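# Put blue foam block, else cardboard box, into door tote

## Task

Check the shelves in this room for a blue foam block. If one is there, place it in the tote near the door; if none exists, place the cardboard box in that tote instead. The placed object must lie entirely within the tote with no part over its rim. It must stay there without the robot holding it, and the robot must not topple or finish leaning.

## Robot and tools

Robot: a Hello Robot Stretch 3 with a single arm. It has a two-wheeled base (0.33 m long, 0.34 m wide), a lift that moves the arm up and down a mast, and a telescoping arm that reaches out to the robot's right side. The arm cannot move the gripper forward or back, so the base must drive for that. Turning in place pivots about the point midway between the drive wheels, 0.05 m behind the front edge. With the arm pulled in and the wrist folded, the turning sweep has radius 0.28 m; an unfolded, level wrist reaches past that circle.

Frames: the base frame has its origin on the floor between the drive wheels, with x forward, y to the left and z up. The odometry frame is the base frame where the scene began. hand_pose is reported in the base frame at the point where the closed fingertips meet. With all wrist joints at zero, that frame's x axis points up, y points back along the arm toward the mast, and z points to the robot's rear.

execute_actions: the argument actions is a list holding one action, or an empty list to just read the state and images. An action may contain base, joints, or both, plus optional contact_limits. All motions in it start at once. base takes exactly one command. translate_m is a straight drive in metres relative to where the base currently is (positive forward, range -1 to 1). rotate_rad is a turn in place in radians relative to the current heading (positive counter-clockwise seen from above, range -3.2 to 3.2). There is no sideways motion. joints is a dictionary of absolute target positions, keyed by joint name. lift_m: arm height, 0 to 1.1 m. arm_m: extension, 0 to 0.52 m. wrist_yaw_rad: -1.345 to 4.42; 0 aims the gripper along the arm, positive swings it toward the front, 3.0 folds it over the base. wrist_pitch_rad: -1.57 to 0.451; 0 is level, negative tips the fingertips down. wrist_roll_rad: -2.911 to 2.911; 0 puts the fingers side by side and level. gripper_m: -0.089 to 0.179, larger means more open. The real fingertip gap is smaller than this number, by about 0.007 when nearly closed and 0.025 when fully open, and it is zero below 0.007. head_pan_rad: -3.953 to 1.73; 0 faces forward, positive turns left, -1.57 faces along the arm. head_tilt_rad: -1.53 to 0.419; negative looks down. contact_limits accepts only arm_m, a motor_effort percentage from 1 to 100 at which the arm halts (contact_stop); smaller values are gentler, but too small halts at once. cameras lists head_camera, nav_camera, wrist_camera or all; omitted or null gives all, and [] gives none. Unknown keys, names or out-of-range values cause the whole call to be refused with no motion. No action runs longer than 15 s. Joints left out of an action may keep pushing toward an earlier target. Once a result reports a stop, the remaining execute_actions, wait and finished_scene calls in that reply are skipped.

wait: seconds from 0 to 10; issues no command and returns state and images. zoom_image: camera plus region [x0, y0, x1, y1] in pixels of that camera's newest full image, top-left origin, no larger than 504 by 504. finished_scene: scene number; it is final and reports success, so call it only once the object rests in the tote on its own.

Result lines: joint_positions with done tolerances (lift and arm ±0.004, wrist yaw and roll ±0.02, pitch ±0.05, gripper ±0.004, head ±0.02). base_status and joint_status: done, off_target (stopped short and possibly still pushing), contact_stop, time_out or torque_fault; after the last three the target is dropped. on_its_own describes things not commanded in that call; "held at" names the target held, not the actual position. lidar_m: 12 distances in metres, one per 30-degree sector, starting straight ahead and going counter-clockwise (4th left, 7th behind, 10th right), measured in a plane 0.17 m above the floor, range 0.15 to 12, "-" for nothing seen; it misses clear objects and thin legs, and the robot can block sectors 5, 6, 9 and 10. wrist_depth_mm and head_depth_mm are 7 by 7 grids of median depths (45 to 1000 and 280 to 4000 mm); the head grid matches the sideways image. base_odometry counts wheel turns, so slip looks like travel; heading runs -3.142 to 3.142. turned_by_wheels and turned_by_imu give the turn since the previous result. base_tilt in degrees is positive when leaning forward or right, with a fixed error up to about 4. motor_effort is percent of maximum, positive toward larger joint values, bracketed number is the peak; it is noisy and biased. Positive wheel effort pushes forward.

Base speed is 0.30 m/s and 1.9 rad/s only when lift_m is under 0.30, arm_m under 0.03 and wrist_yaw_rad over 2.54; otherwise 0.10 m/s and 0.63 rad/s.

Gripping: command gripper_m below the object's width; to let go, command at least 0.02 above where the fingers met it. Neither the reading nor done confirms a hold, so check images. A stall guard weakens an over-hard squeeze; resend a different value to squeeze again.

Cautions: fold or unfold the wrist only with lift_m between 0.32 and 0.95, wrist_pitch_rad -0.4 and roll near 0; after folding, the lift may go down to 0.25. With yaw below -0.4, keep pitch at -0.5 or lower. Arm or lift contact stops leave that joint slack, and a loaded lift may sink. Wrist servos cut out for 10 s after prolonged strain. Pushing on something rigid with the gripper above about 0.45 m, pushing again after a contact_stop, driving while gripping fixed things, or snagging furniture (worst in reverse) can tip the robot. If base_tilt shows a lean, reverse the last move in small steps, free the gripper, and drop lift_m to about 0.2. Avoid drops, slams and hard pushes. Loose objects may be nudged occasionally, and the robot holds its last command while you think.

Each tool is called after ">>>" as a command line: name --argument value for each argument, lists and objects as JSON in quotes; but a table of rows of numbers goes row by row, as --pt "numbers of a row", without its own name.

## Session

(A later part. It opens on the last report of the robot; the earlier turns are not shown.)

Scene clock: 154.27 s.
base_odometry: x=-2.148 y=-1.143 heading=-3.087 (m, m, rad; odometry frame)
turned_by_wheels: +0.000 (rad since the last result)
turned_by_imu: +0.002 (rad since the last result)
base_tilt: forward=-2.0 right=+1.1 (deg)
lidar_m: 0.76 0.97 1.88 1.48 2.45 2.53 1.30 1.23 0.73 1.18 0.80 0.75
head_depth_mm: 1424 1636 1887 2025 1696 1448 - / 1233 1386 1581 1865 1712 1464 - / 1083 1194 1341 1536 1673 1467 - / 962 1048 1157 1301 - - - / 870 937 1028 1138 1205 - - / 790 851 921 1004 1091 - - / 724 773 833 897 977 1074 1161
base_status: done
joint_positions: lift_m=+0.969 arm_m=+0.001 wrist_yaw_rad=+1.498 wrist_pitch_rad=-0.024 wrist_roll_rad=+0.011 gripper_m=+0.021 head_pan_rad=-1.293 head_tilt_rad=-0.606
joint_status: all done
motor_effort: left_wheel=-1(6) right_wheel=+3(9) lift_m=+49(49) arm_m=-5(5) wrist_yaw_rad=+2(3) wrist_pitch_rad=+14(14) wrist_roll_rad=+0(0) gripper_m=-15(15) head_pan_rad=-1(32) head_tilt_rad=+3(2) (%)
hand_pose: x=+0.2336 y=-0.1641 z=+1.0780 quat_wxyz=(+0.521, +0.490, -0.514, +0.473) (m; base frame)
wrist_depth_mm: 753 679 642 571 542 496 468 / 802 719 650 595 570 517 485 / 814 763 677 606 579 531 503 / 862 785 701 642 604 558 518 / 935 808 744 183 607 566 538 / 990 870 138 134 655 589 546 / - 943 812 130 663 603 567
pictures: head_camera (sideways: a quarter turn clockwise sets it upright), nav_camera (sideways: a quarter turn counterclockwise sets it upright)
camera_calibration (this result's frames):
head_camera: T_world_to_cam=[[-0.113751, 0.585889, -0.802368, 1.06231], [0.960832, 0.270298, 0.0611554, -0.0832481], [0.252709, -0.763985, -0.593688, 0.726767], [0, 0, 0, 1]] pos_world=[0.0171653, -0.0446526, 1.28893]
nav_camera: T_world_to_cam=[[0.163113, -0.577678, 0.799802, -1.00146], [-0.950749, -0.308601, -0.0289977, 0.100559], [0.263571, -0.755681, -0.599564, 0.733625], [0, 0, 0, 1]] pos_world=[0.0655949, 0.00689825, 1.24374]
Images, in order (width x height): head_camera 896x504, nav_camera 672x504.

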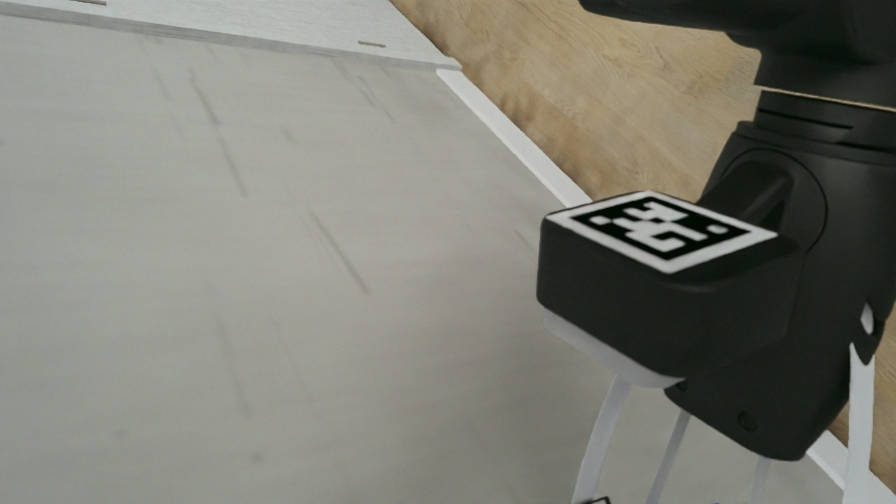

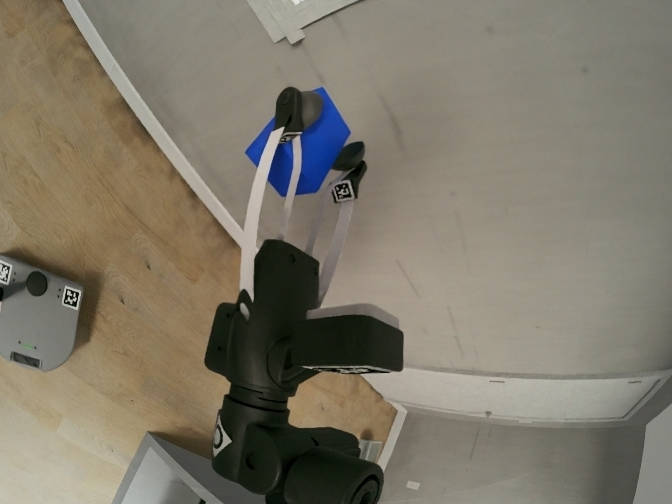

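>>> execute_actions --actions '[{"base":{"rotate_rad":-1.6},"joints":{"head_pan_rad":0,"head_tilt_rad":-0.7}}]' --cameras '[]'

>>> execute_actions --actions '[{"base":{"translate_m":0.9}}]' --cameras '["nav_camera","head_camera"]'

Scene clock: 160.53 s.
base_odometry: x=-2.148 y=-1.143 heading=+1.596 (m, m, rad; odometry frame)
turned_by_wheels: -1.600 (rad since the last result)
turned_by_imu: -1.618 (rad since the last result)
base_tilt: forward=-1.9 right=+1.0 (deg)
lidar_m: 1.22 0.81 0.75 0.76 0.95 1.89 1.48 2.15 2.71 1.30 1.25 0.73
head_depth_mm: 2416 2666 2378 1895 1581 1346 1170 / 2496 2754 2431 1918 1590 1346 1173 / 2124 2464 2382 1918 1596 1367 1186 / 1670 1811 2016 1955 1602 1365 1192 / 1379 1498 1621 1760 1622 1359 1189 / 1170 1241 1321 1420 1505 1385 1196 / 1013 1066 1124 1202 1279 1328 1204
base_status: done
joint_positions: lift_m=+0.969 arm_m=+0.001 wrist_yaw_rad=+1.499 wrist_pitch_rad=-0.024 wrist_roll_rad=+0.011 gripper_m=+0.021 head_pan_rad=-0.007 head_tilt_rad=-0.691
joint_status: all done
motor_effort: left_wheel=+3(8) right_wheel=-2(7) lift_m=+49(49) arm_m=-5(5) wrist_yaw_rad=+1(2) wrist_pitch_rad=+14(14) wrist_roll_rad=+0(0) gripper_m=-15(15) head_pan_rad=+2(33) head_tilt_rad=-5(12) (%)
hand_pose: x=+0.2336 y=-0.1640 z=+1.0780 quat_wxyz=(+0.521, +0.490, -0.514, +0.473) (m; base frame)
wrist_depth_mm: 768 - - - - 560 788 / 780 - - - - 656 828 / 768 - - - - 630 829 / 764 - - - - 539 596 / 788 - - 182 - 610 923 / 799 - 138 134 - 966 913 / 797 - - 131 - 808 861
pictures: none
No camera images: the call's "cameras" was empty. Leave "cameras" out to get every camera's image.

Scene clock: 170.50 s.
base_odometry: x=-2.171 y=-0.243 heading=+1.596 (m, m, rad; odometry frame)
turned_by_wheels: +0.000 (rad since the last result)
turned_by_imu: +0.002 (rad since the last result)
base_tilt: forward=-2.1 right=+1.1 (deg)
lidar_m: 0.65 0.43 0.40 0.40 0.50 1.06 2.38 2.97 0.57 0.57 2.24 2.06
head_depth_mm: 1713 1908 2143 1853 1564 1348 1171 / 1614 1890 2180 1929 1576 1348 1176 / 1094 1248 1437 1695 1606 1357 1182 / 830 913 1019 1170 1337 1341 1189 / 723 777 847 924 1022 1142 1151 / 607 646 694 747 813 878 973 / 526 555 587 627 670 718 776
base_status: done
joint_positions: lift_m=+0.969 arm_m=+0.001 wrist_yaw_rad=+1.499 wrist_pitch_rad=-0.024 wrist_roll_rad=+0.011 gripper_m=+0.021 head_pan_rad=-0.007 head_tilt_rad=-0.691
joint_status: not commanded
motor_effort: left_wheel=+3(10) right_wheel=-2(3) lift_m=+49(49) arm_m=-4(5) wrist_yaw_rad=+1(1) wrist_pitch_rad=+14(14) wrist_roll_rad=+0(0) gripper_m=-15(15) head_pan_rad=+2(3) head_tilt_rad=-4(4) (%)
hand_pose: x=+0.2336 y=-0.1640 z=+1.0780 quat_wxyz=(+0.521, +0.490, -0.514, +0.473) (m; base frame)
wrist_depth_mm: 463 599 872 - - - - / 468 604 891 - - - - / 464 612 888 - - - - / 470 619 902 - - - - / 474 612 843 184 - - - / 472 590 138 134 - - - / 479 603 794 131 - - -
pictures: head_camera (sideways: a quarter turn clockwise sets it upright), nav_camera (sideways: a quarter turn counterclockwise sets it upright)
camera_calibration (this result's frames):
head_camera: T_world_to_cam=[[-0.660348, 0.0560845, -0.748862, 0.995896], [0.0160223, 0.998032, 0.0606171, -0.0767773], [0.750789, 0.0280299, -0.659947, 0.809922], [0, 0, 0, 1]] pos_world=[0.0507878, -0.00193021, 1.28495]
nav_camera: T_world_to_cam=[[0.666112, -0.00640353, 0.745824, -0.934169], [0.0261634, -0.999147, -0.0319457, 0.0984341], [0.745393, 0.0407927, -0.665376, 0.816296], [0, 0, 0, 1]] pos_world=[0.0112245, 0.0590692, 1.24301]
Images, in order (width x height): head_camera 896x504, nav_camera 672x504.

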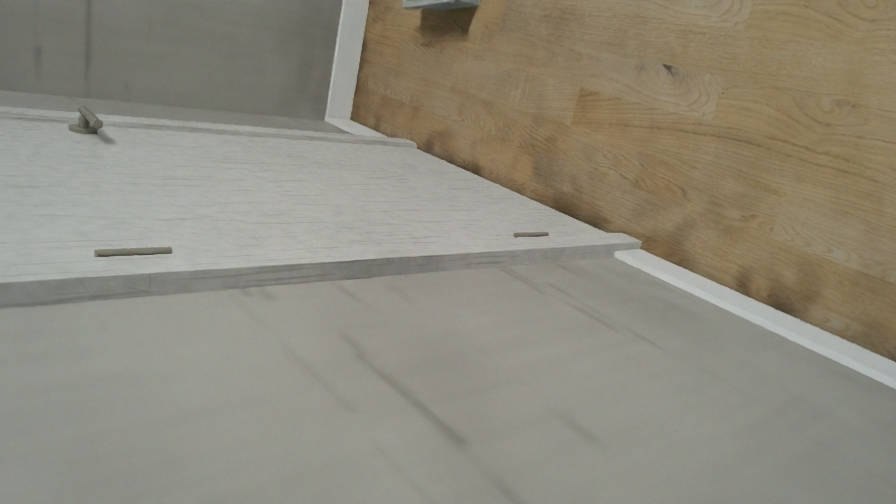

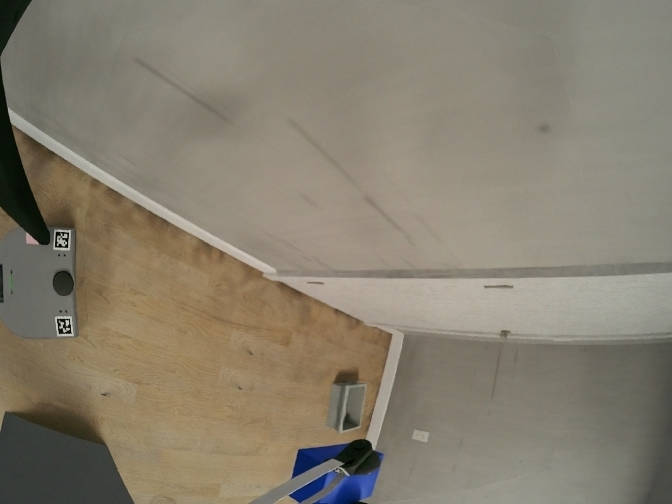

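>>> execute_actions --actions '[{"base":{"rotate_rad":-0.5}}]' --cameras '[]'

>>> execute_actions --actions '[{"base":{"translate_m":0.6},"joints":{"head_tilt_rad":-0.8}}]' --cameras '["nav_camera","head_camera"]'

Scene clock: 174.80 s.
base_odometry: x=-2.171 y=-0.243 heading=+1.096 (m, m, rad; odometry frame)
turned_by_wheels: -0.500 (rad since the last result)
turned_by_imu: -0.504 (rad since the last result)
base_tilt: forward=-2.0 right=+0.9 (deg)
lidar_m: 2.06 0.63 0.43 0.40 0.40 0.52 1.14 2.37 2.98 0.57 0.57 2.21
head_depth_mm: 1832 2063 2255 1912 1589 1336 1169 / 1820 2033 2235 1917 1581 1341 1177 / 1784 2006 2235 1928 1590 1348 1178 / 1776 1973 2216 1896 1609 1362 1194 / 1749 1951 2188 1941 1605 1367 1188 / 1737 1929 2175 1953 1624 1376 1195 / 1706 1844 1657 1531 1399 1306 1175
base_status: done
joint_positions: lift_m=+0.969 arm_m=+0.001 wrist_yaw_rad=+1.499 wrist_pitch_rad=-0.024 wrist_roll_rad=+0.011 gripper_m=+0.021 head_pan_rad=-0.007 head_tilt_rad=-0.691
joint_status: not commanded
motor_effort: left_wheel=+4(8) right_wheel=-2(7) lift_m=+49(49) arm_m=-4(5) wrist_yaw_rad=+1(1) wrist_pitch_rad=+14(14) wrist_roll_rad=+0(0) gripper_m=-15(15) head_pan_rad=+1(1) head_tilt_rad=-4(4) (%)
hand_pose: x=+0.2336 y=-0.1640 z=+1.0780 quat_wxyz=(+0.521, +0.490, -0.514, +0.473) (m; base frame)
wrist_depth_mm: 903 - - - - - - / 917 - - - - - - / 882 - - - - - - / 874 - - - - - - / 831 - - 183 - - - / 833 - 138 134 - - - / 816 - - 130 - - 407
pictures: none
No camera images: the call's "cameras" was empty. Leave "cameras" out to get every camera's image.

Scene clock: 181.77 s.
base_odometry: x=-1.897 y=+0.291 heading=+1.096 (m, m, rad; odometry frame)
turned_by_wheels: +0.000 (rad since the last result)
turned_by_imu: +0.002 (rad since the last result)
base_tilt: forward=-2.1 right=+1.0 (deg)
lidar_m: 1.47 0.70 0.49 0.46 0.46 0.59 1.31 0.81 0.58 0.77 2.34 1.57
head_depth_mm: 1328 1510 1780 1733 1464 1273 1143 / 1319 1510 1737 1737 1480 1279 1138 / 1313 1488 1711 1733 1475 1288 1145 / 1282 1464 1700 1757 1460 1294 1148 / 1265 1446 1668 1774 1487 1299 1148 / 1255 1424 1636 1769 1500 1311 1154 / 1241 1401 1602 1697 1477 1312 1163
base_status: done
joint_positions: lift_m=+0.969 arm_m=+0.001 wrist_yaw_rad=+1.499 wrist_pitch_rad=-0.024 wrist_roll_rad=+0.011 gripper_m=+0.021 head_pan_rad=-0.007 head_tilt_rad=-0.790
joint_status: all done
motor_effort: left_wheel=+3(9) right_wheel=-2(2) lift_m=+49(49) arm_m=-5(6) wrist_yaw_rad=+1(1) wrist_pitch_rad=+14(14) wrist_roll_rad=+0(0) gripper_m=-15(15) head_pan_rad=+2(3) head_tilt_rad=-4(17) (%)
hand_pose: x=+0.2336 y=-0.1640 z=+1.0780 quat_wxyz=(+0.521, +0.490, -0.514, +0.473) (m; base frame)
wrist_depth_mm: - - - - - - - / - - - - - - - / - - - - - - - / - - - - - - - / 903 - - 182 - - - / 910 - 138 134 - - - / 927 - - 131 - - -
pictures: head_camera (sideways: a quarter turn clockwise sets it upright), nav_camera (sideways: a quarter turn counterclockwise sets it upright)
camera_calibration (this result's frames):
head_camera: T_world_to_cam=[[-0.730895, 0.0565378, -0.680144, 0.906771], [0.0218816, 0.997992, 0.0594449, -0.0752792], [0.682139, 0.0285653, -0.730664, 0.902317], [0, 0, 0, 1]] pos_world=[0.0488959, -0.00191382, 1.2805]
nav_camera: T_world_to_cam=[[0.73633, -0.00685411, 0.676588, -0.844368], [0.0229229, -0.999122, -0.0350685, 0.102515], [0.676234, 0.0413314, -0.735526, 0.907956], [0, 0, 0, 1]] pos_world=[0.00539276, 0.0591107, 1.24271]
Images, in order (width x height): head_camera 896x504, nav_camera 672x504.

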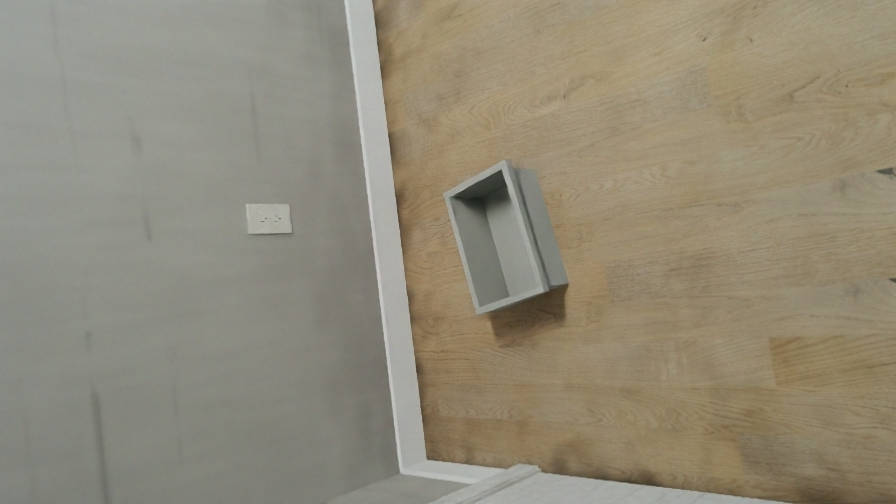

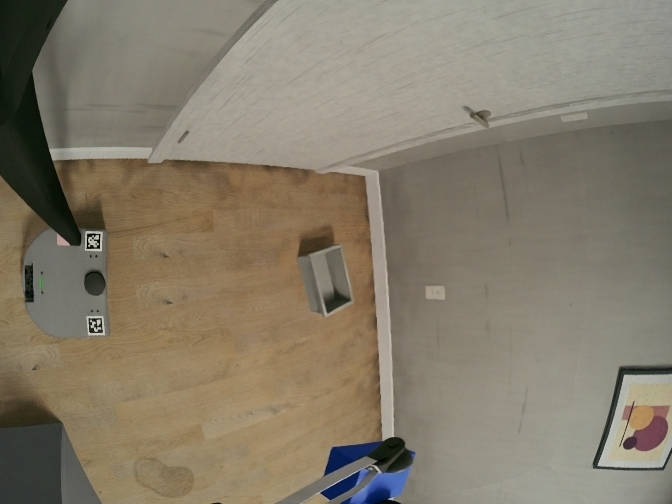

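>>> execute_actions --actions '[{"base":{"translate_m":0.42}}]' --cameras '[]'

>>> execute_actions --actions '[{"base":{"rotate_rad":1.55},"joints":{"head_pan_rad":-1.57,"head_tilt_rad":-1.0,"lift_m":0.6}}]' --cameras '[]'

>>> execute_actions --actions '[{"joints":{"wrist_yaw_rad":0,"wrist_pitch_rad":-0.9,"lift_m":0.5}}]'

Scene clock: 193.97 s.
base_odometry: x=-1.705 y=+0.664 heading=+1.096 (m, m, rad; odometry frame)
turned_by_wheels: +0.000 (rad since the last result)
turned_by_imu: +0.002 (rad since the last result)
base_tilt: forward=-1.9 right=+1.0 (deg)
lidar_m: 1.05 0.77 0.52 0.48 0.49 0.65 1.43 0.83 0.90 1.96 1.67 1.13
head_depth_mm: 939 1079 1255 1515 1468 1287 1132 / 931 1067 1243 1487 1470 1275 1137 / 923 1047 1216 1456 1481 1241 1147 / 910 1036 1194 1415 1471 1289 1148 / 901 1021 1177 1401 1502 1280 1149 / 886 1003 1161 1375 1506 1306 1159 / 873 993 1142 1350 1491 1315 1163
base_status: done
joint_positions: lift_m=+0.969 arm_m=+0.001 wrist_yaw_rad=+1.499 wrist_pitch_rad=-0.024 wrist_roll_rad=+0.011 gripper_m=+0.021 head_pan_rad=-0.007 head_tilt_rad=-0.790
joint_status: not commanded
motor_effort: left_wheel=+3(9) right_wheel=-2(3) lift_m=+49(49) arm_m=-5(4) wrist_yaw_rad=+0(1) wrist_pitch_rad=+14(13) wrist_roll_rad=+0(0) gripper_m=-15(15) head_pan_rad=+2(2) head_tilt_rad=-5(5) (%)
hand_pose: x=+0.2336 y=-0.1640 z=+1.0780 quat_wxyz=(+0.521, +0.490, -0.514, +0.473) (m; base frame)
wrist_depth_mm: 758 814 877 946 964 - - / 785 837 904 929 - - - / 844 864 928 992 - - - / 850 885 947 - - - - / 874 937 973 182 - - - / 926 961 138 134 - - - / 931 - - 131 - - -
pictures: none
No camera images: the call's "cameras" was empty. Leave "cameras" out to get every camera's image.

Scene clock: 198.17 s.
base_odometry: x=-1.705 y=+0.664 heading=+2.646 (m, m, rad; odometry frame)
turned_by_wheels: +1.550 (rad since the last result)
turned_by_imu: +1.569 (rad since the last result)
base_tilt: forward=-2.1 right=+1.0 (deg)
lidar_m: 0.48 0.49 0.63 1.33 0.84 0.88 1.85 1.72 1.14 1.05 0.79 0.52
head_depth_mm: 1040 1251 1543 1474 1325 - - / 1033 1226 1509 1474 1327 - - / 1016 1198 1478 1488 1313 - - / 999 1180 1442 1487 1320 1243 1126 / 984 1159 1425 1500 1320 - 1105 / 973 1134 1389 1511 1347 1224 1111 / 955 1117 1354 1500 1355 564 1113
base_status: done
joint_positions: lift_m=+0.600 arm_m=+0.001 wrist_yaw_rad=+1.499 wrist_pitch_rad=-0.024 wrist_roll_rad=+0.011 gripper_m=+0.021 head_pan_rad=-1.563 head_tilt_rad=-0.988
joint_status: all done
motor_effort: left_wheel=-2(6) right_wheel=+4(8) lift_m=+21(45) arm_m=-6(5) wrist_yaw_rad=+1(2) wrist_pitch_rad=+14(14) wrist_roll_rad=+0(0) gripper_m=-15(15) head_pan_rad=-3(31) head_tilt_rad=-6(23) (%)
hand_pose: x=+0.2335 y=-0.1640 z=+0.7089 quat_wxyz=(+0.521, +0.491, -0.514, +0.473) (m; base frame)
wrist_depth_mm: 332 350 371 396 430 463 532 / 340 359 383 414 442 480 545 / 352 373 400 425 464 506 567 / 357 384 414 446 481 529 599 / 377 399 409 183 511 553 643 / 388 411 137 134 529 583 674 / 401 419 438 131 553 592 723
pictures: none
No camera images: the call's "cameras" was empty. Leave "cameras" out to get every camera's image.

Scene clock: 199.93 s.
base_odometry: x=-1.705 y=+0.664 heading=+2.646 (m, m, rad; odometry frame)
turned_by_wheels: +0.000 (rad since the last result)
turned_by_imu: +0.000 (rad since the last result)
base_tilt: forward=-2.0 right=+1.0 (deg)
lidar_m: 0.48 0.49 0.63 1.33 0.84 0.88 1.86 1.72 1.14 1.05 0.78 0.52
head_depth_mm: 1048 1253 1545 1462 1320 1208 1106 / 1028 1213 1502 1479 1326 1231 - / 1013 1201 1461 1504 1312 - - / 996 1169 1435 1493 1312 1197 1124 / 988 1155 1411 1509 1321 1214 1109 / 968 1140 1385 1506 1346 1224 1108 / 955 1114 1352 1511 1355 1224 1116
base_status: not commanded
joint_positions: lift_m=+0.500 arm_m=+0.001 wrist_yaw_rad=+0.002 wrist_pitch_rad=-0.911 wrist_roll_rad=+0.011 gripper_m=+0.021 head_pan_rad=-1.563 head_tilt_rad=-0.988
joint_status: all done
motor_effort: left_wheel=-1(2) right_wheel=+3(4) lift_m=+21(19) arm_m=-5(5) wrist_yaw_rad=-1(0) wrist_pitch_rad=+6(13) wrist_roll_rad=+0(0) gripper_m=-15(15) head_pan_rad=-3(3) head_tilt_rad=-5(6) (%)
hand_pose: x=-0.0214 y=-0.2837 z=+0.4220 quat_wxyz=(+0.632, +0.310, -0.638, -0.312) (m; base frame)
wrist_depth_mm: 755 822 816 828 853 845 863 / 738 775 762 657 763 776 774 / 675 672 684 686 701 707 724 / 616 646 619 632 648 654 669 / 585 576 605 182 616 607 613 / 543 545 139 135 557 563 572 / 507 517 507 132 514 526 538
pictures: head_camera (sideways: a quarter turn clockwise sets it upright), nav_camera (sideways: a quarter turn counterclockwise sets it upright), wrist_camera
camera_calibration (this result's frames):
head_camera: T_world_to_cam=[[0.0448376, 0.850963, -0.523309, 0.697702], [0.998293, -0.0185475, 0.0553744, -0.0759211], [0.0374154, -0.524899, -0.850342, 1.06185], [0, 0, 0, 1]] pos_world=[0.00477854, -0.0377611, 1.27226]
nav_camera: T_world_to_cam=[[0.00491465, -0.854867, 0.518824, -0.634361], [-0.998733, -0.0301829, -0.0402717, 0.115512], [0.0500866, -0.517968, -0.853932, 1.06572], [0, 0, 0, 1]] pos_world=[0.0651045, 0.0132024, 1.24383]
wrist_camera: T_world_to_cam=[[-0.999123, 0.0416566, 0.00428114, -0.0153339], [0.0359404, 0.905481, -0.422863, 0.464237], [-0.0214915, -0.422338, -0.906184, 0.430096], [0, 0, 0, 1]] pos_world=[-0.0227619, -0.238073, 0.586121]
Images, in order (width x height): head_camera 896x504, nav_camera 672x504, wrist_camera 644x364.

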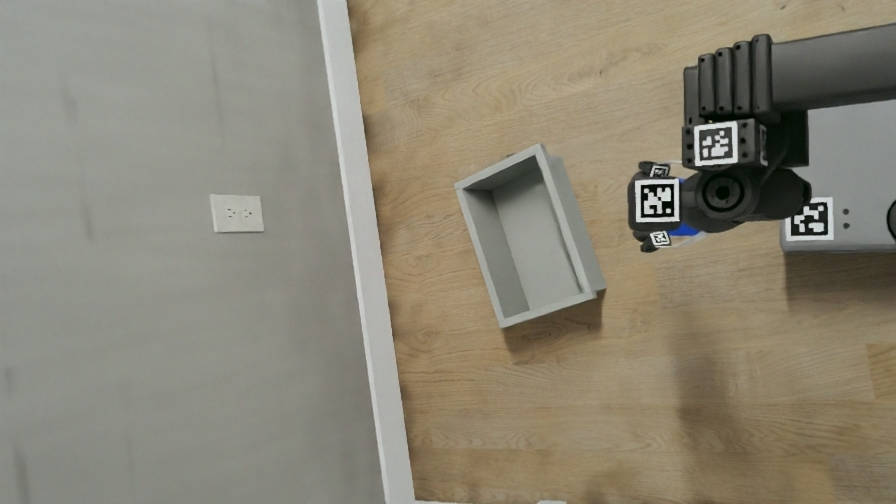

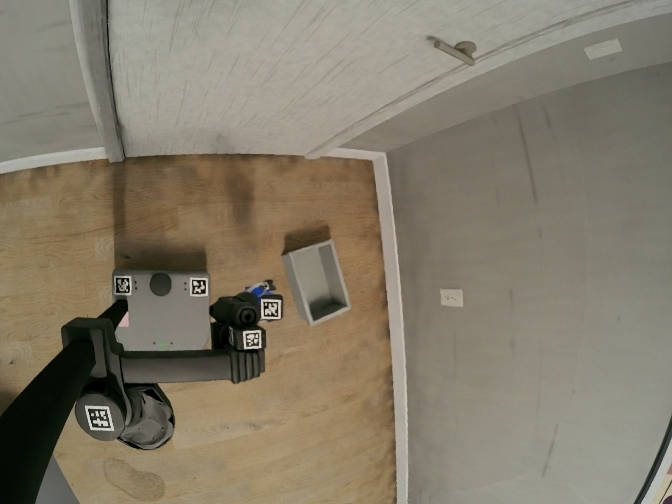

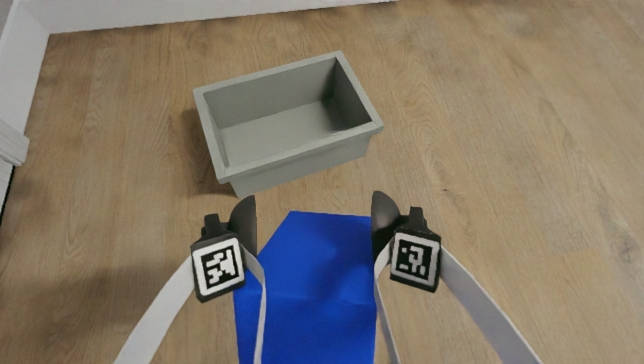

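>>> execute_actions --actions '[{"base":{"translate_m":0.05},"joints":{"arm_m":0.29,"lift_m":0.36}}]'

Scene clock: 205.93 s.
base_odometry: x=-1.749 y=+0.688 heading=+2.646 (m, m, rad; odometry frame)
turned_by_wheels: +0.000 (rad since the last result)
turned_by_imu: +0.001 (rad since the last result)
base_tilt: forward=-1.9 right=+1.0 (deg)
lidar_m: 0.43 0.44 0.57 1.20 0.87 0.88 1.87 1.71 1.13 1.04 0.70 0.47
head_depth_mm: 1039 1240 1534 1470 1326 1195 1111 / 1021 1217 1500 1485 1333 1216 - / 1004 1185 1460 1529 1295 1204 - / 986 1172 1429 1508 1304 1214 1116 / 977 1154 1402 1497 1337 1218 1107 / 959 1134 1366 1509 1346 1214 1113 / 950 1116 1345 1486 1330 1216 1116
base_status: done
joint_positions: lift_m=+0.360 arm_m=+0.290 wrist_yaw_rad=+0.000 wrist_pitch_rad=-0.911 wrist_roll_rad=+0.011 gripper_m=+0.021 head_pan_rad=-1.563 head_tilt_rad=-0.988
joint_status: all done
motor_effort: left_wheel=-1(4) right_wheel=+3(9) lift_m=+21(22) arm_m=+6(5) wrist_yaw_rad=+1(1) wrist_pitch_rad=+6(6) wrist_roll_rad=+0(0) gripper_m=-15(15) head_pan_rad=-2(2) head_tilt_rad=-6(6) (%)
hand_pose: x=-0.0216 y=-0.5725 z=+0.2819 quat_wxyz=(+0.632, +0.310, -0.638, -0.313) (m; base frame)
wrist_depth_mm: 497 520 554 604 621 645 666 / 558 565 574 578 587 597 586 / 525 529 527 537 533 535 547 / 475 472 439 409 424 495 498 / 445 442 363 182 366 455 460 / 415 414 138 134 406 421 429 / 388 389 282 131 391 398 407
pictures: head_camera (sideways: a quarter turn clockwise sets it upright), nav_camera (sideways: a quarter turn counterclockwise sets it upright), wrist_camera
camera_calibration (this result's frames):
head_camera: T_world_to_cam=[[0.044937, 0.850957, -0.523309, 0.697701], [0.998291, -0.0186641, 0.0553744, -0.0759211], [0.0373541, -0.524903, -0.850342, 1.06185], [0, 0, 0, 1]] pos_world=[0.00477413, -0.0377609, 1.27226]
nav_camera: T_world_to_cam=[[0.00481479, -0.854868, 0.518823, -0.63436], [-0.998736, -0.0300662, -0.0402717, 0.115512], [0.0500261, -0.517974, -0.853932, 1.06572], [0, 0, 0, 1]] pos_world=[0.0651061, 0.0131955, 1.24383]
wrist_camera: T_world_to_cam=[[-0.999058, 0.0431785, 0.00432179, -0.00205453], [0.0373233, 0.905821, -0.422013, 0.666449], [-0.0221367, -0.421454, -0.90658, 0.181758], [0, 0, 0, 1]] pos_world=[-0.0229032, -0.526992, 0.446037]
Images, in order (width x height): head_camera 896x504, nav_camera 672x504, wrist_camera 644x364.

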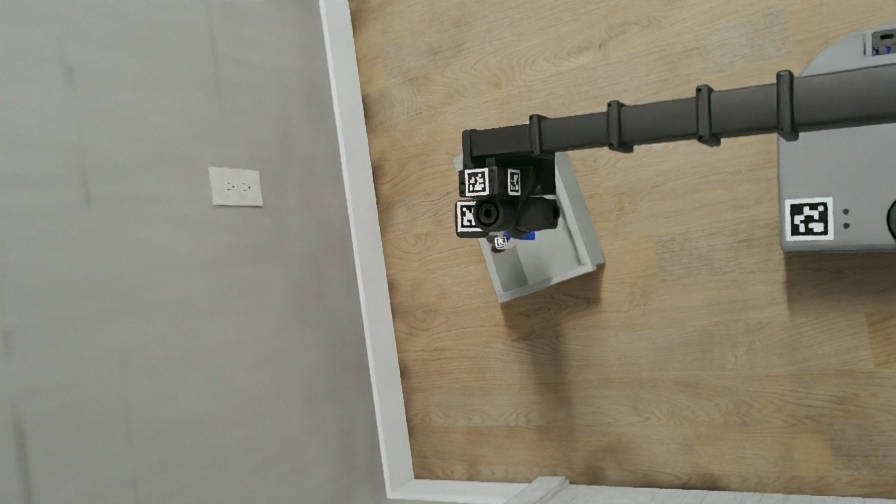

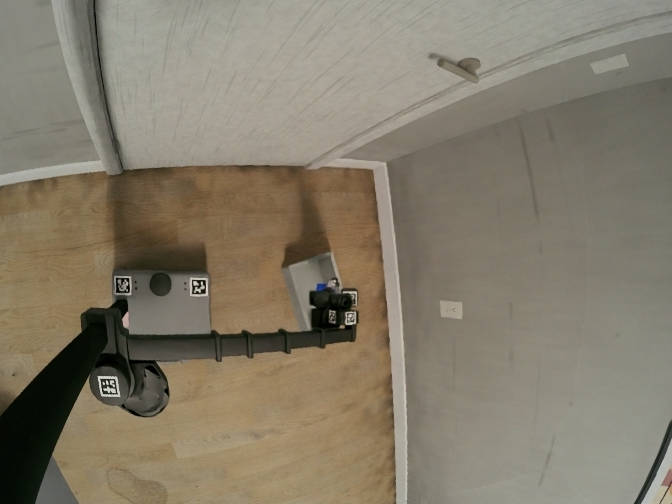

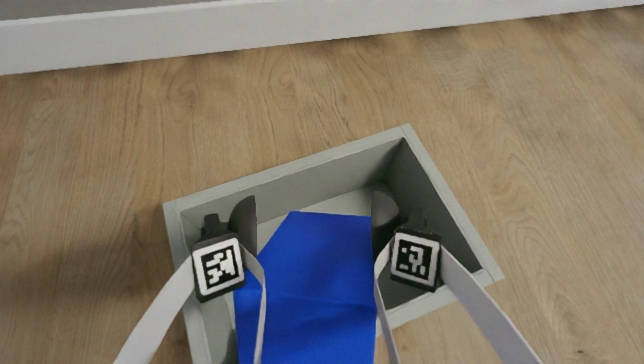

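>>> execute_actions --actions '[{"joints":{"arm_m":0.3,"lift_m":0.24,"wrist_pitch_rad":-1.1}}]' --cameras '["wrist_camera","head_camera"]'

Scene clock: 209.93 s.
base_odometry: x=-1.749 y=+0.688 heading=+2.646 (m, m, rad; odometry frame)
turned_by_wheels: +0.000 (rad since the last result)
turned_by_imu: +0.001 (rad since the last result)
base_tilt: forward=-1.9 right=+0.8 (deg)
lidar_m: 0.43 0.44 0.57 1.20 0.87 0.88 1.87 1.70 1.13 0.50 0.70 0.47
head_depth_mm: 1041 1235 1532 1473 1319 1193 1111 / 1026 1215 1503 1486 1321 1204 - / 1006 1186 1463 1494 1284 1201 - / 990 1169 1422 1486 1292 1208 1121 / 973 1146 1408 1498 1337 1211 1119 / 962 1138 1369 1509 1351 1218 1115 / 955 1111 1350 1484 1340 1209 1117
base_status: not commanded
joint_positions: lift_m=+0.277 arm_m=+0.300 wrist_yaw_rad=+0.001 wrist_pitch_rad=-1.054 wrist_roll_rad=+0.011 gripper_m=+0.021 head_pan_rad=-1.563 head_tilt_rad=-0.988
joint_status: lift_m contact_stop (moved -0.083 of -0.120); the others done
on_its_own: lift_m is slack since a contact_stop, until your next command for it (your +0.240 is given up); wrist_pitch_rad is at rest, and its effort (-27) is outside its rest range (-20 to +32)
motor_effort: left_wheel=+1(2) right_wheel=-1(3) lift_m=+35(36) arm_m=+4(6) wrist_yaw_rad=-1(1) wrist_pitch_rad=-27(40) wrist_roll_rad=+0(0) gripper_m=-15(15) head_pan_rad=-3(4) head_tilt_rad=-6(6) (%)
hand_pose: x=-0.0215 y=-0.5503 z=+0.1811 quat_wxyz=(+0.608, +0.354, -0.614, -0.358) (m; base frame)
wrist_depth_mm: 411 421 430 433 301 438 441 / 392 400 282 289 313 413 413 / 371 262 305 370 372 287 396 / 354 284 357 364 363 273 374 / 336 260 340 190 347 278 357 / 322 316 132 128 326 335 337 / 306 305 199 126 317 318 322
pictures: head_camera (sideways: a quarter turn clockwise sets it upright), wrist_camera
camera_calibration (this result's frames):
head_camera: T_world_to_cam=[[0.044952, 0.851125, -0.523036, 0.697345], [0.998291, -0.0187009, 0.0553659, -0.0759101], [0.0373421, -0.524631, -0.850511, 1.06207], [0, 0, 0, 1]] pos_world=[0.00477334, -0.0377514, 1.27224]
wrist_camera: T_world_to_cam=[[-0.999101, 0.0410464, 0.0106226, -0.00481807], [0.0362294, 0.956644, -0.288998, 0.607706], [-0.0220244, -0.288353, -0.957271, 0.182194], [0, 0, 0, 1]] pos_world=[-0.0228179, -0.528625, 0.350086]
Images, in order (width x height): head_camera 896x504, wrist_camera 644x364.

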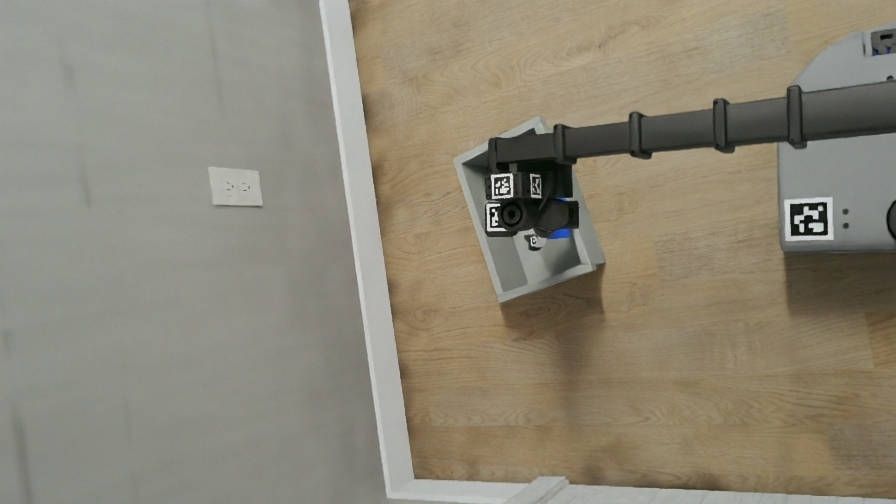

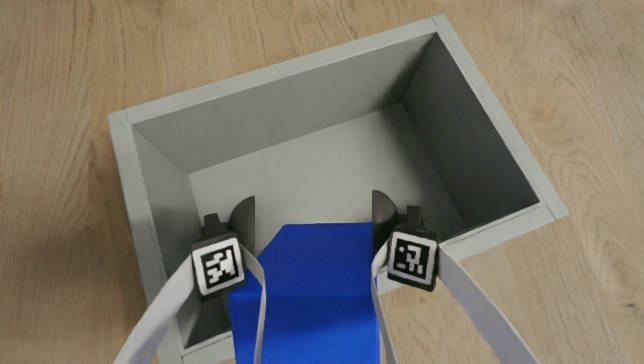

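Block sits on the near rim; lift, extend, lower.

>>> execute_actions --actions '[{"joints":{"lift_m":0.33,"arm_m":0.35,"wrist_pitch_rad":-1.1}}]' --cameras '[]'

>>> execute_actions --actions '[{"joints":{"lift_m":0.25}}]' --cameras '["wrist_camera","head_camera"]'

Scene clock: 214.17 s.
base_odometry: x=-1.749 y=+0.688 heading=+2.646 (m, m, rad; odometry frame)
turned_by_wheels: +0.000 (rad since the last result)
turned_by_imu: +0.001 (rad since the last result)
base_tilt: forward=-1.9 right=+1.0 (deg)
lidar_m: 0.43 0.44 0.57 1.20 0.87 0.88 1.87 1.71 1.13 0.56 0.71 0.47
head_depth_mm: 1045 1243 1528 1472 1321 1193 1108 / 1024 1209 1499 1478 1326 1217 - / 1011 1192 1450 1540 1291 1207 - / 992 1173 1432 1518 1297 1212 1124 / 979 1148 1390 1491 1345 1215 1109 / 964 1132 1379 1505 1348 1219 1112 / 952 1106 1343 1490 1323 1208 1115
base_status: not commanded
joint_positions: lift_m=+0.329 arm_m=+0.350 wrist_yaw_rad=+0.001 wrist_pitch_rad=-1.105 wrist_roll_rad=+0.011 gripper_m=+0.021 head_pan_rad=-1.563 head_tilt_rad=-0.988
joint_status: all done
motor_effort: left_wheel=+0(0) right_wheel=+1(1) lift_m=+49(49) arm_m=+5(7) wrist_yaw_rad=+0(0) wrist_pitch_rad=+3(27) wrist_roll_rad=+0(0) gripper_m=-14(15) head_pan_rad=-2(3) head_tilt_rad=-6(5) (%)
hand_pose: x=-0.0215 y=-0.5880 z=+0.2284 quat_wxyz=(+0.599, +0.370, -0.604, -0.373) (m; base frame)
wrist_depth_mm: 452 454 459 458 473 478 476 / 427 435 439 447 447 449 450 / 411 416 416 329 347 435 433 / 393 327 354 402 393 413 415 / 376 376 366 185 385 313 399 / 360 369 141 136 262 374 383 / 349 350 247 130 362 365 367
pictures: none
No camera images: the call's "cameras" was empty. Leave "cameras" out to get every camera's image.

Scene clock: 215.73 s.
base_odometry: x=-1.749 y=+0.688 heading=+2.646 (m, m, rad; odometry frame)
turned_by_wheels: +0.000 (rad since the last result)
turned_by_imu: +0.000 (rad since the last result)
base_tilt: forward=-2.1 right=+1.0 (deg)
lidar_m: 0.43 0.44 0.57 1.21 0.87 0.88 1.87 1.71 1.13 0.53 0.71 0.47
head_depth_mm: 1044 1238 1529 1479 1318 1199 1111 / 1028 1219 1508 1477 1317 1204 - / 1006 1184 1477 1509 1300 1200 - / 992 1173 1425 1495 1299 1214 1114 / 980 1148 1394 1508 1349 1220 1112 / 961 1128 1372 1508 1354 1221 1120 / 951 1106 1349 1479 1322 1210 1112
base_status: not commanded
joint_positions: lift_m=+0.250 arm_m=+0.350 wrist_yaw_rad=+0.001 wrist_pitch_rad=-1.107 wrist_roll_rad=+0.011 gripper_m=+0.021 head_pan_rad=-1.563 head_tilt_rad=-0.988
joint_status: all done
motor_effort: left_wheel=+0(0) right_wheel=+1(1) lift_m=+21(44) arm_m=+6(6) wrist_yaw_rad=-1(1) wrist_pitch_rad=+4(4) wrist_roll_rad=+0(0) gripper_m=-14(15) head_pan_rad=-3(4) head_tilt_rad=-5(6) (%)
hand_pose: x=-0.0215 y=-0.5878 z=+0.1493 quat_wxyz=(+0.599, +0.370, -0.604, -0.374) (m; base frame)
wrist_depth_mm: 355 363 361 371 241 378 390 / 344 346 346 233 274 246 363 / 325 208 247 317 332 235 346 / 307 243 315 321 325 253 331 / 301 219 304 186 316 268 207 / 289 187 140 136 238 190 304 / 280 202 243 129 180 289 295
pictures: head_camera (sideways: a quarter turn clockwise sets it upright), wrist_camera
camera_calibration (this result's frames):
head_camera: T_world_to_cam=[[0.0449518, 0.851125, -0.523036, 0.697345], [0.998291, -0.0187007, 0.0553659, -0.0759101], [0.0373422, -0.524631, -0.850511, 1.06207], [0, 0, 0, 1]] pos_world=[0.00477335, -0.0377514, 1.27224]
wrist_camera: T_world_to_cam=[[-0.999093, 0.0406069, 0.0128143, -0.00355818], [0.0363854, 0.970474, -0.238445, 0.634894], [-0.0221185, -0.237762, -0.971071, 0.1727], [0, 0, 0, 1]] pos_world=[-0.022836, -0.574942, 0.319137]
Images, in order (width x height): head_camera 896x504, wrist_camera 644x364.

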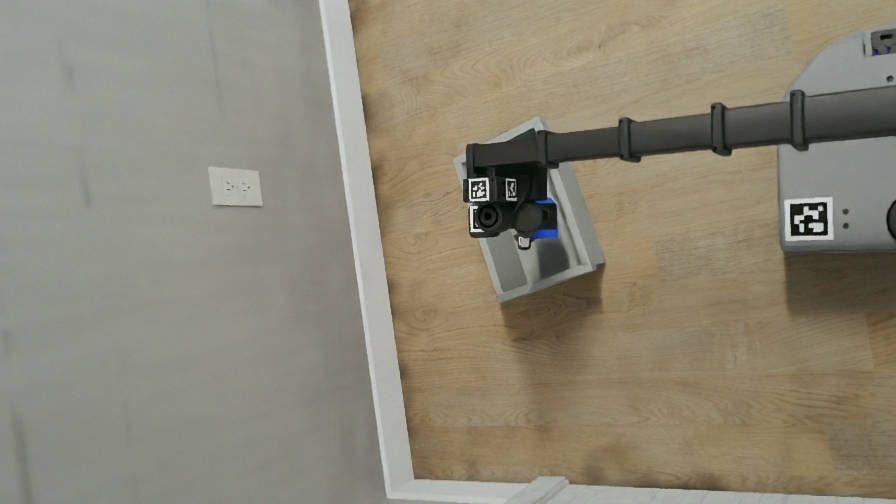

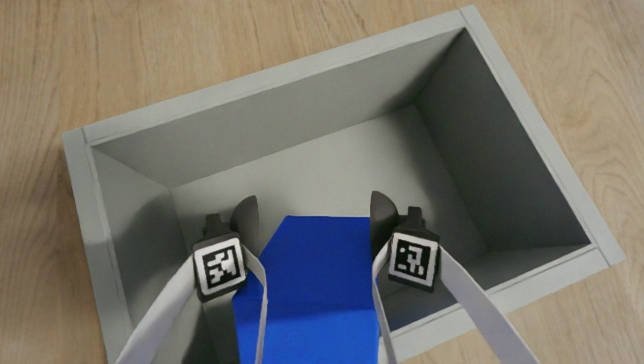

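>>> execute_actions --actions '[{"joints":{"lift_m":0.21,"arm_m":0.37}}]' --cameras '[]'

>>> execute_actions --actions '[{"joints":{"gripper_m":0.09}}]' --cameras '[]'

>>> execute_actions --actions '[{"joints":{"lift_m":0.5}}]' --cameras '["wrist_camera","head_camera"]'

Scene clock: 218.93 s.
base_odometry: x=-1.749 y=+0.688 heading=+2.646 (m, m, rad; odometry frame)
turned_by_wheels: +0.000 (rad since the last result)
turned_by_imu: +0.001 (rad since the last result)
base_tilt: forward=-2.1 right=+0.9 (deg)
lidar_m: 0.43 0.44 0.57 1.20 0.87 0.88 1.87 1.71 1.13 1.04 0.70 0.47
head_depth_mm: 1033 1242 1532 1473 1320 1196 1108 / 1019 1217 1504 1475 1317 1201 - / 1007 1199 1480 1509 1283 1206 - / 990 1175 1444 1501 1295 1203 1118 / 981 1148 1401 1501 1350 1215 1107 / 963 1132 1367 1510 1350 1225 1114 / 949 1120 1352 1487 1337 1210 1117
base_status: not commanded
joint_positions: lift_m=+0.210 arm_m=+0.370 wrist_yaw_rad=+0.001 wrist_pitch_rad=-1.107 wrist_roll_rad=+0.011 gripper_m=+0.021 head_pan_rad=-1.563 head_tilt_rad=-0.988
joint_status: all done
motor_effort: left_wheel=+0(0) right_wheel=+1(2) lift_m=+21(22) arm_m=+6(6) wrist_yaw_rad=-1(1) wrist_pitch_rad=+4(4) wrist_roll_rad=+0(0) gripper_m=-14(14) head_pan_rad=-3(3) head_tilt_rad=-6(6) (%)
hand_pose: x=-0.0215 y=-0.6076 z=+0.1092 quat_wxyz=(+0.599, +0.370, -0.604, -0.374) (m; base frame)
wrist_depth_mm: 311 316 319 321 188 191 335 / 296 300 173 190 238 206 316 / 163 170 208 265 291 220 182 / 173 220 272 277 282 241 174 / 160 233 266 185 274 263 183 / 148 198 141 136 258 241 174 / 139 177 241 130 196 163 145
pictures: none
No camera images: the call's "cameras" was empty. Leave "cameras" out to get every camera's image.

Scene clock: 220.13 s.
base_odometry: x=-1.749 y=+0.688 heading=+2.646 (m, m, rad; odometry frame)
turned_by_wheels: +0.000 (rad since the last result)
turned_by_imu: +0.000 (rad since the last result)
base_tilt: forward=-2.0 right=+1.0 (deg)
lidar_m: 0.43 0.44 0.57 1.20 0.87 0.89 1.87 1.71 1.13 1.04 0.71 0.47
head_depth_mm: 1043 1249 1536 1475 1325 1197 1106 / 1022 1211 1500 1478 1321 1197 - / 1008 1193 1456 1521 1292 1201 - / 990 1171 1434 1498 1297 1204 1118 / 978 1151 1401 1509 1339 1211 1100 / 962 1131 1371 1510 1345 1219 1111 / 951 1115 1345 1484 1324 1207 1118
base_status: not commanded
joint_positions: lift_m=+0.210 arm_m=+0.370 wrist_yaw_rad=+0.001 wrist_pitch_rad=-1.107 wrist_roll_rad=+0.011 gripper_m=+0.090 head_pan_rad=-1.563 head_tilt_rad=-0.988
joint_status: all done
motor_effort: left_wheel=+0(0) right_wheel=+2(1) lift_m=+21(21) arm_m=+6(6) wrist_yaw_rad=+0(1) wrist_pitch_rad=+4(4) wrist_roll_rad=+0(0) gripper_m=+0(80) head_pan_rad=-3(3) head_tilt_rad=-6(6) (%)
hand_pose: x=-0.0215 y=-0.6076 z=+0.1092 quat_wxyz=(+0.599, +0.370, -0.604, -0.374) (m; base frame)
wrist_depth_mm: 312 315 318 320 188 190 336 / 301 301 174 190 238 207 320 / 162 170 206 264 292 222 181 / 173 220 273 279 284 242 175 / 161 224 267 225 246 257 182 / 148 189 253 212 256 235 175 / 139 205 245 211 215 166 146
pictures: none
No camera images: the call's "cameras" was empty. Leave "cameras" out to get every camera's image.

Scene clock: 223.60 s.
base_odometry: x=-1.749 y=+0.688 heading=+2.646 (m, m, rad; odometry frame)
turned_by_wheels: +0.000 (rad since the last result)
turned_by_imu: +0.001 (rad since the last result)
base_tilt: forward=-2.0 right=+1.1 (deg)
lidar_m: 0.43 0.44 0.57 1.20 0.87 0.89 1.87 1.71 1.13 1.04 0.70 0.47
head_depth_mm: 1038 1245 1528 1469 1317 1193 1104 / 1019 1218 1491 1491 1327 1196 - / 1005 1192 1411 1410 1297 1197 - / 992 1166 1417 1464 1301 1208 1123 / 977 1154 1397 1501 1338 1216 1111 / 969 1129 1366 1506 1347 1212 1111 / 948 1112 1336 1484 1334 1203 1114
base_status: not commanded
joint_positions: lift_m=+0.499 arm_m=+0.370 wrist_yaw_rad=+0.001 wrist_pitch_rad=-1.107 wrist_roll_rad=+0.011 gripper_m=+0.090 head_pan_rad=-1.563 head_tilt_rad=-0.988
joint_status: all done
motor_effort: left_wheel=+0(0) right_wheel=+1(2) lift_m=+49(50) arm_m=+5(5) wrist_yaw_rad=-2(2) wrist_pitch_rad=+4(4) wrist_roll_rad=+0(0) gripper_m=+0(1) head_pan_rad=-2(3) head_tilt_rad=-6(6) (%)
hand_pose: x=-0.0215 y=-0.6076 z=+0.3983 quat_wxyz=(+0.599, +0.370, -0.604, -0.374) (m; base frame)
wrist_depth_mm: 532 553 579 618 655 665 688 / 598 613 625 635 640 644 652 / 593 588 592 597 610 616 633 / 559 569 568 565 580 589 604 / 539 546 543 558 561 572 566 / 519 523 528 527 530 546 545 / 497 498 511 507 514 526 526
pictures: head_camera (sideways: a quarter turn clockwise sets it upright), wrist_camera
camera_calibration (this result's frames):
head_camera: T_world_to_cam=[[0.0449518, 0.851125, -0.523036, 0.697346], [0.998291, -0.0187007, 0.0553659, -0.0759101], [0.0373422, -0.524631, -0.850511, 1.06207], [0, 0, 0, 1]] pos_world=[0.00477335, -0.0377514, 1.27224]
wrist_camera: T_world_to_cam=[[-0.999093, 0.0406095, 0.0128344, -0.00594826], [0.0363939, 0.970588, -0.237979, 0.71344], [-0.0221211, -0.237296, -0.971186, 0.41006], [0, 0, 0, 1]] pos_world=[-0.0228367, -0.594909, 0.568105]
Images, in order (width x height): head_camera 896x504, wrist_camera 644x364.

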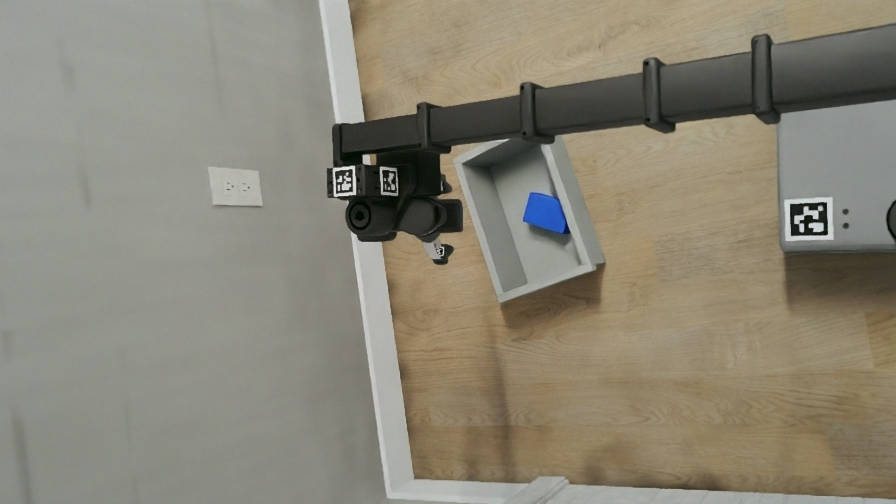

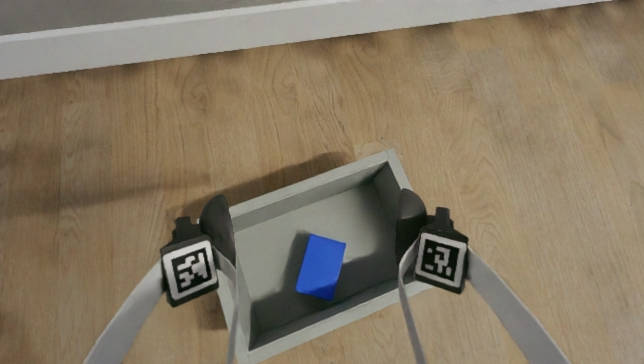

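>>> finished_scene --scene 1

The scene is finished: the task was done.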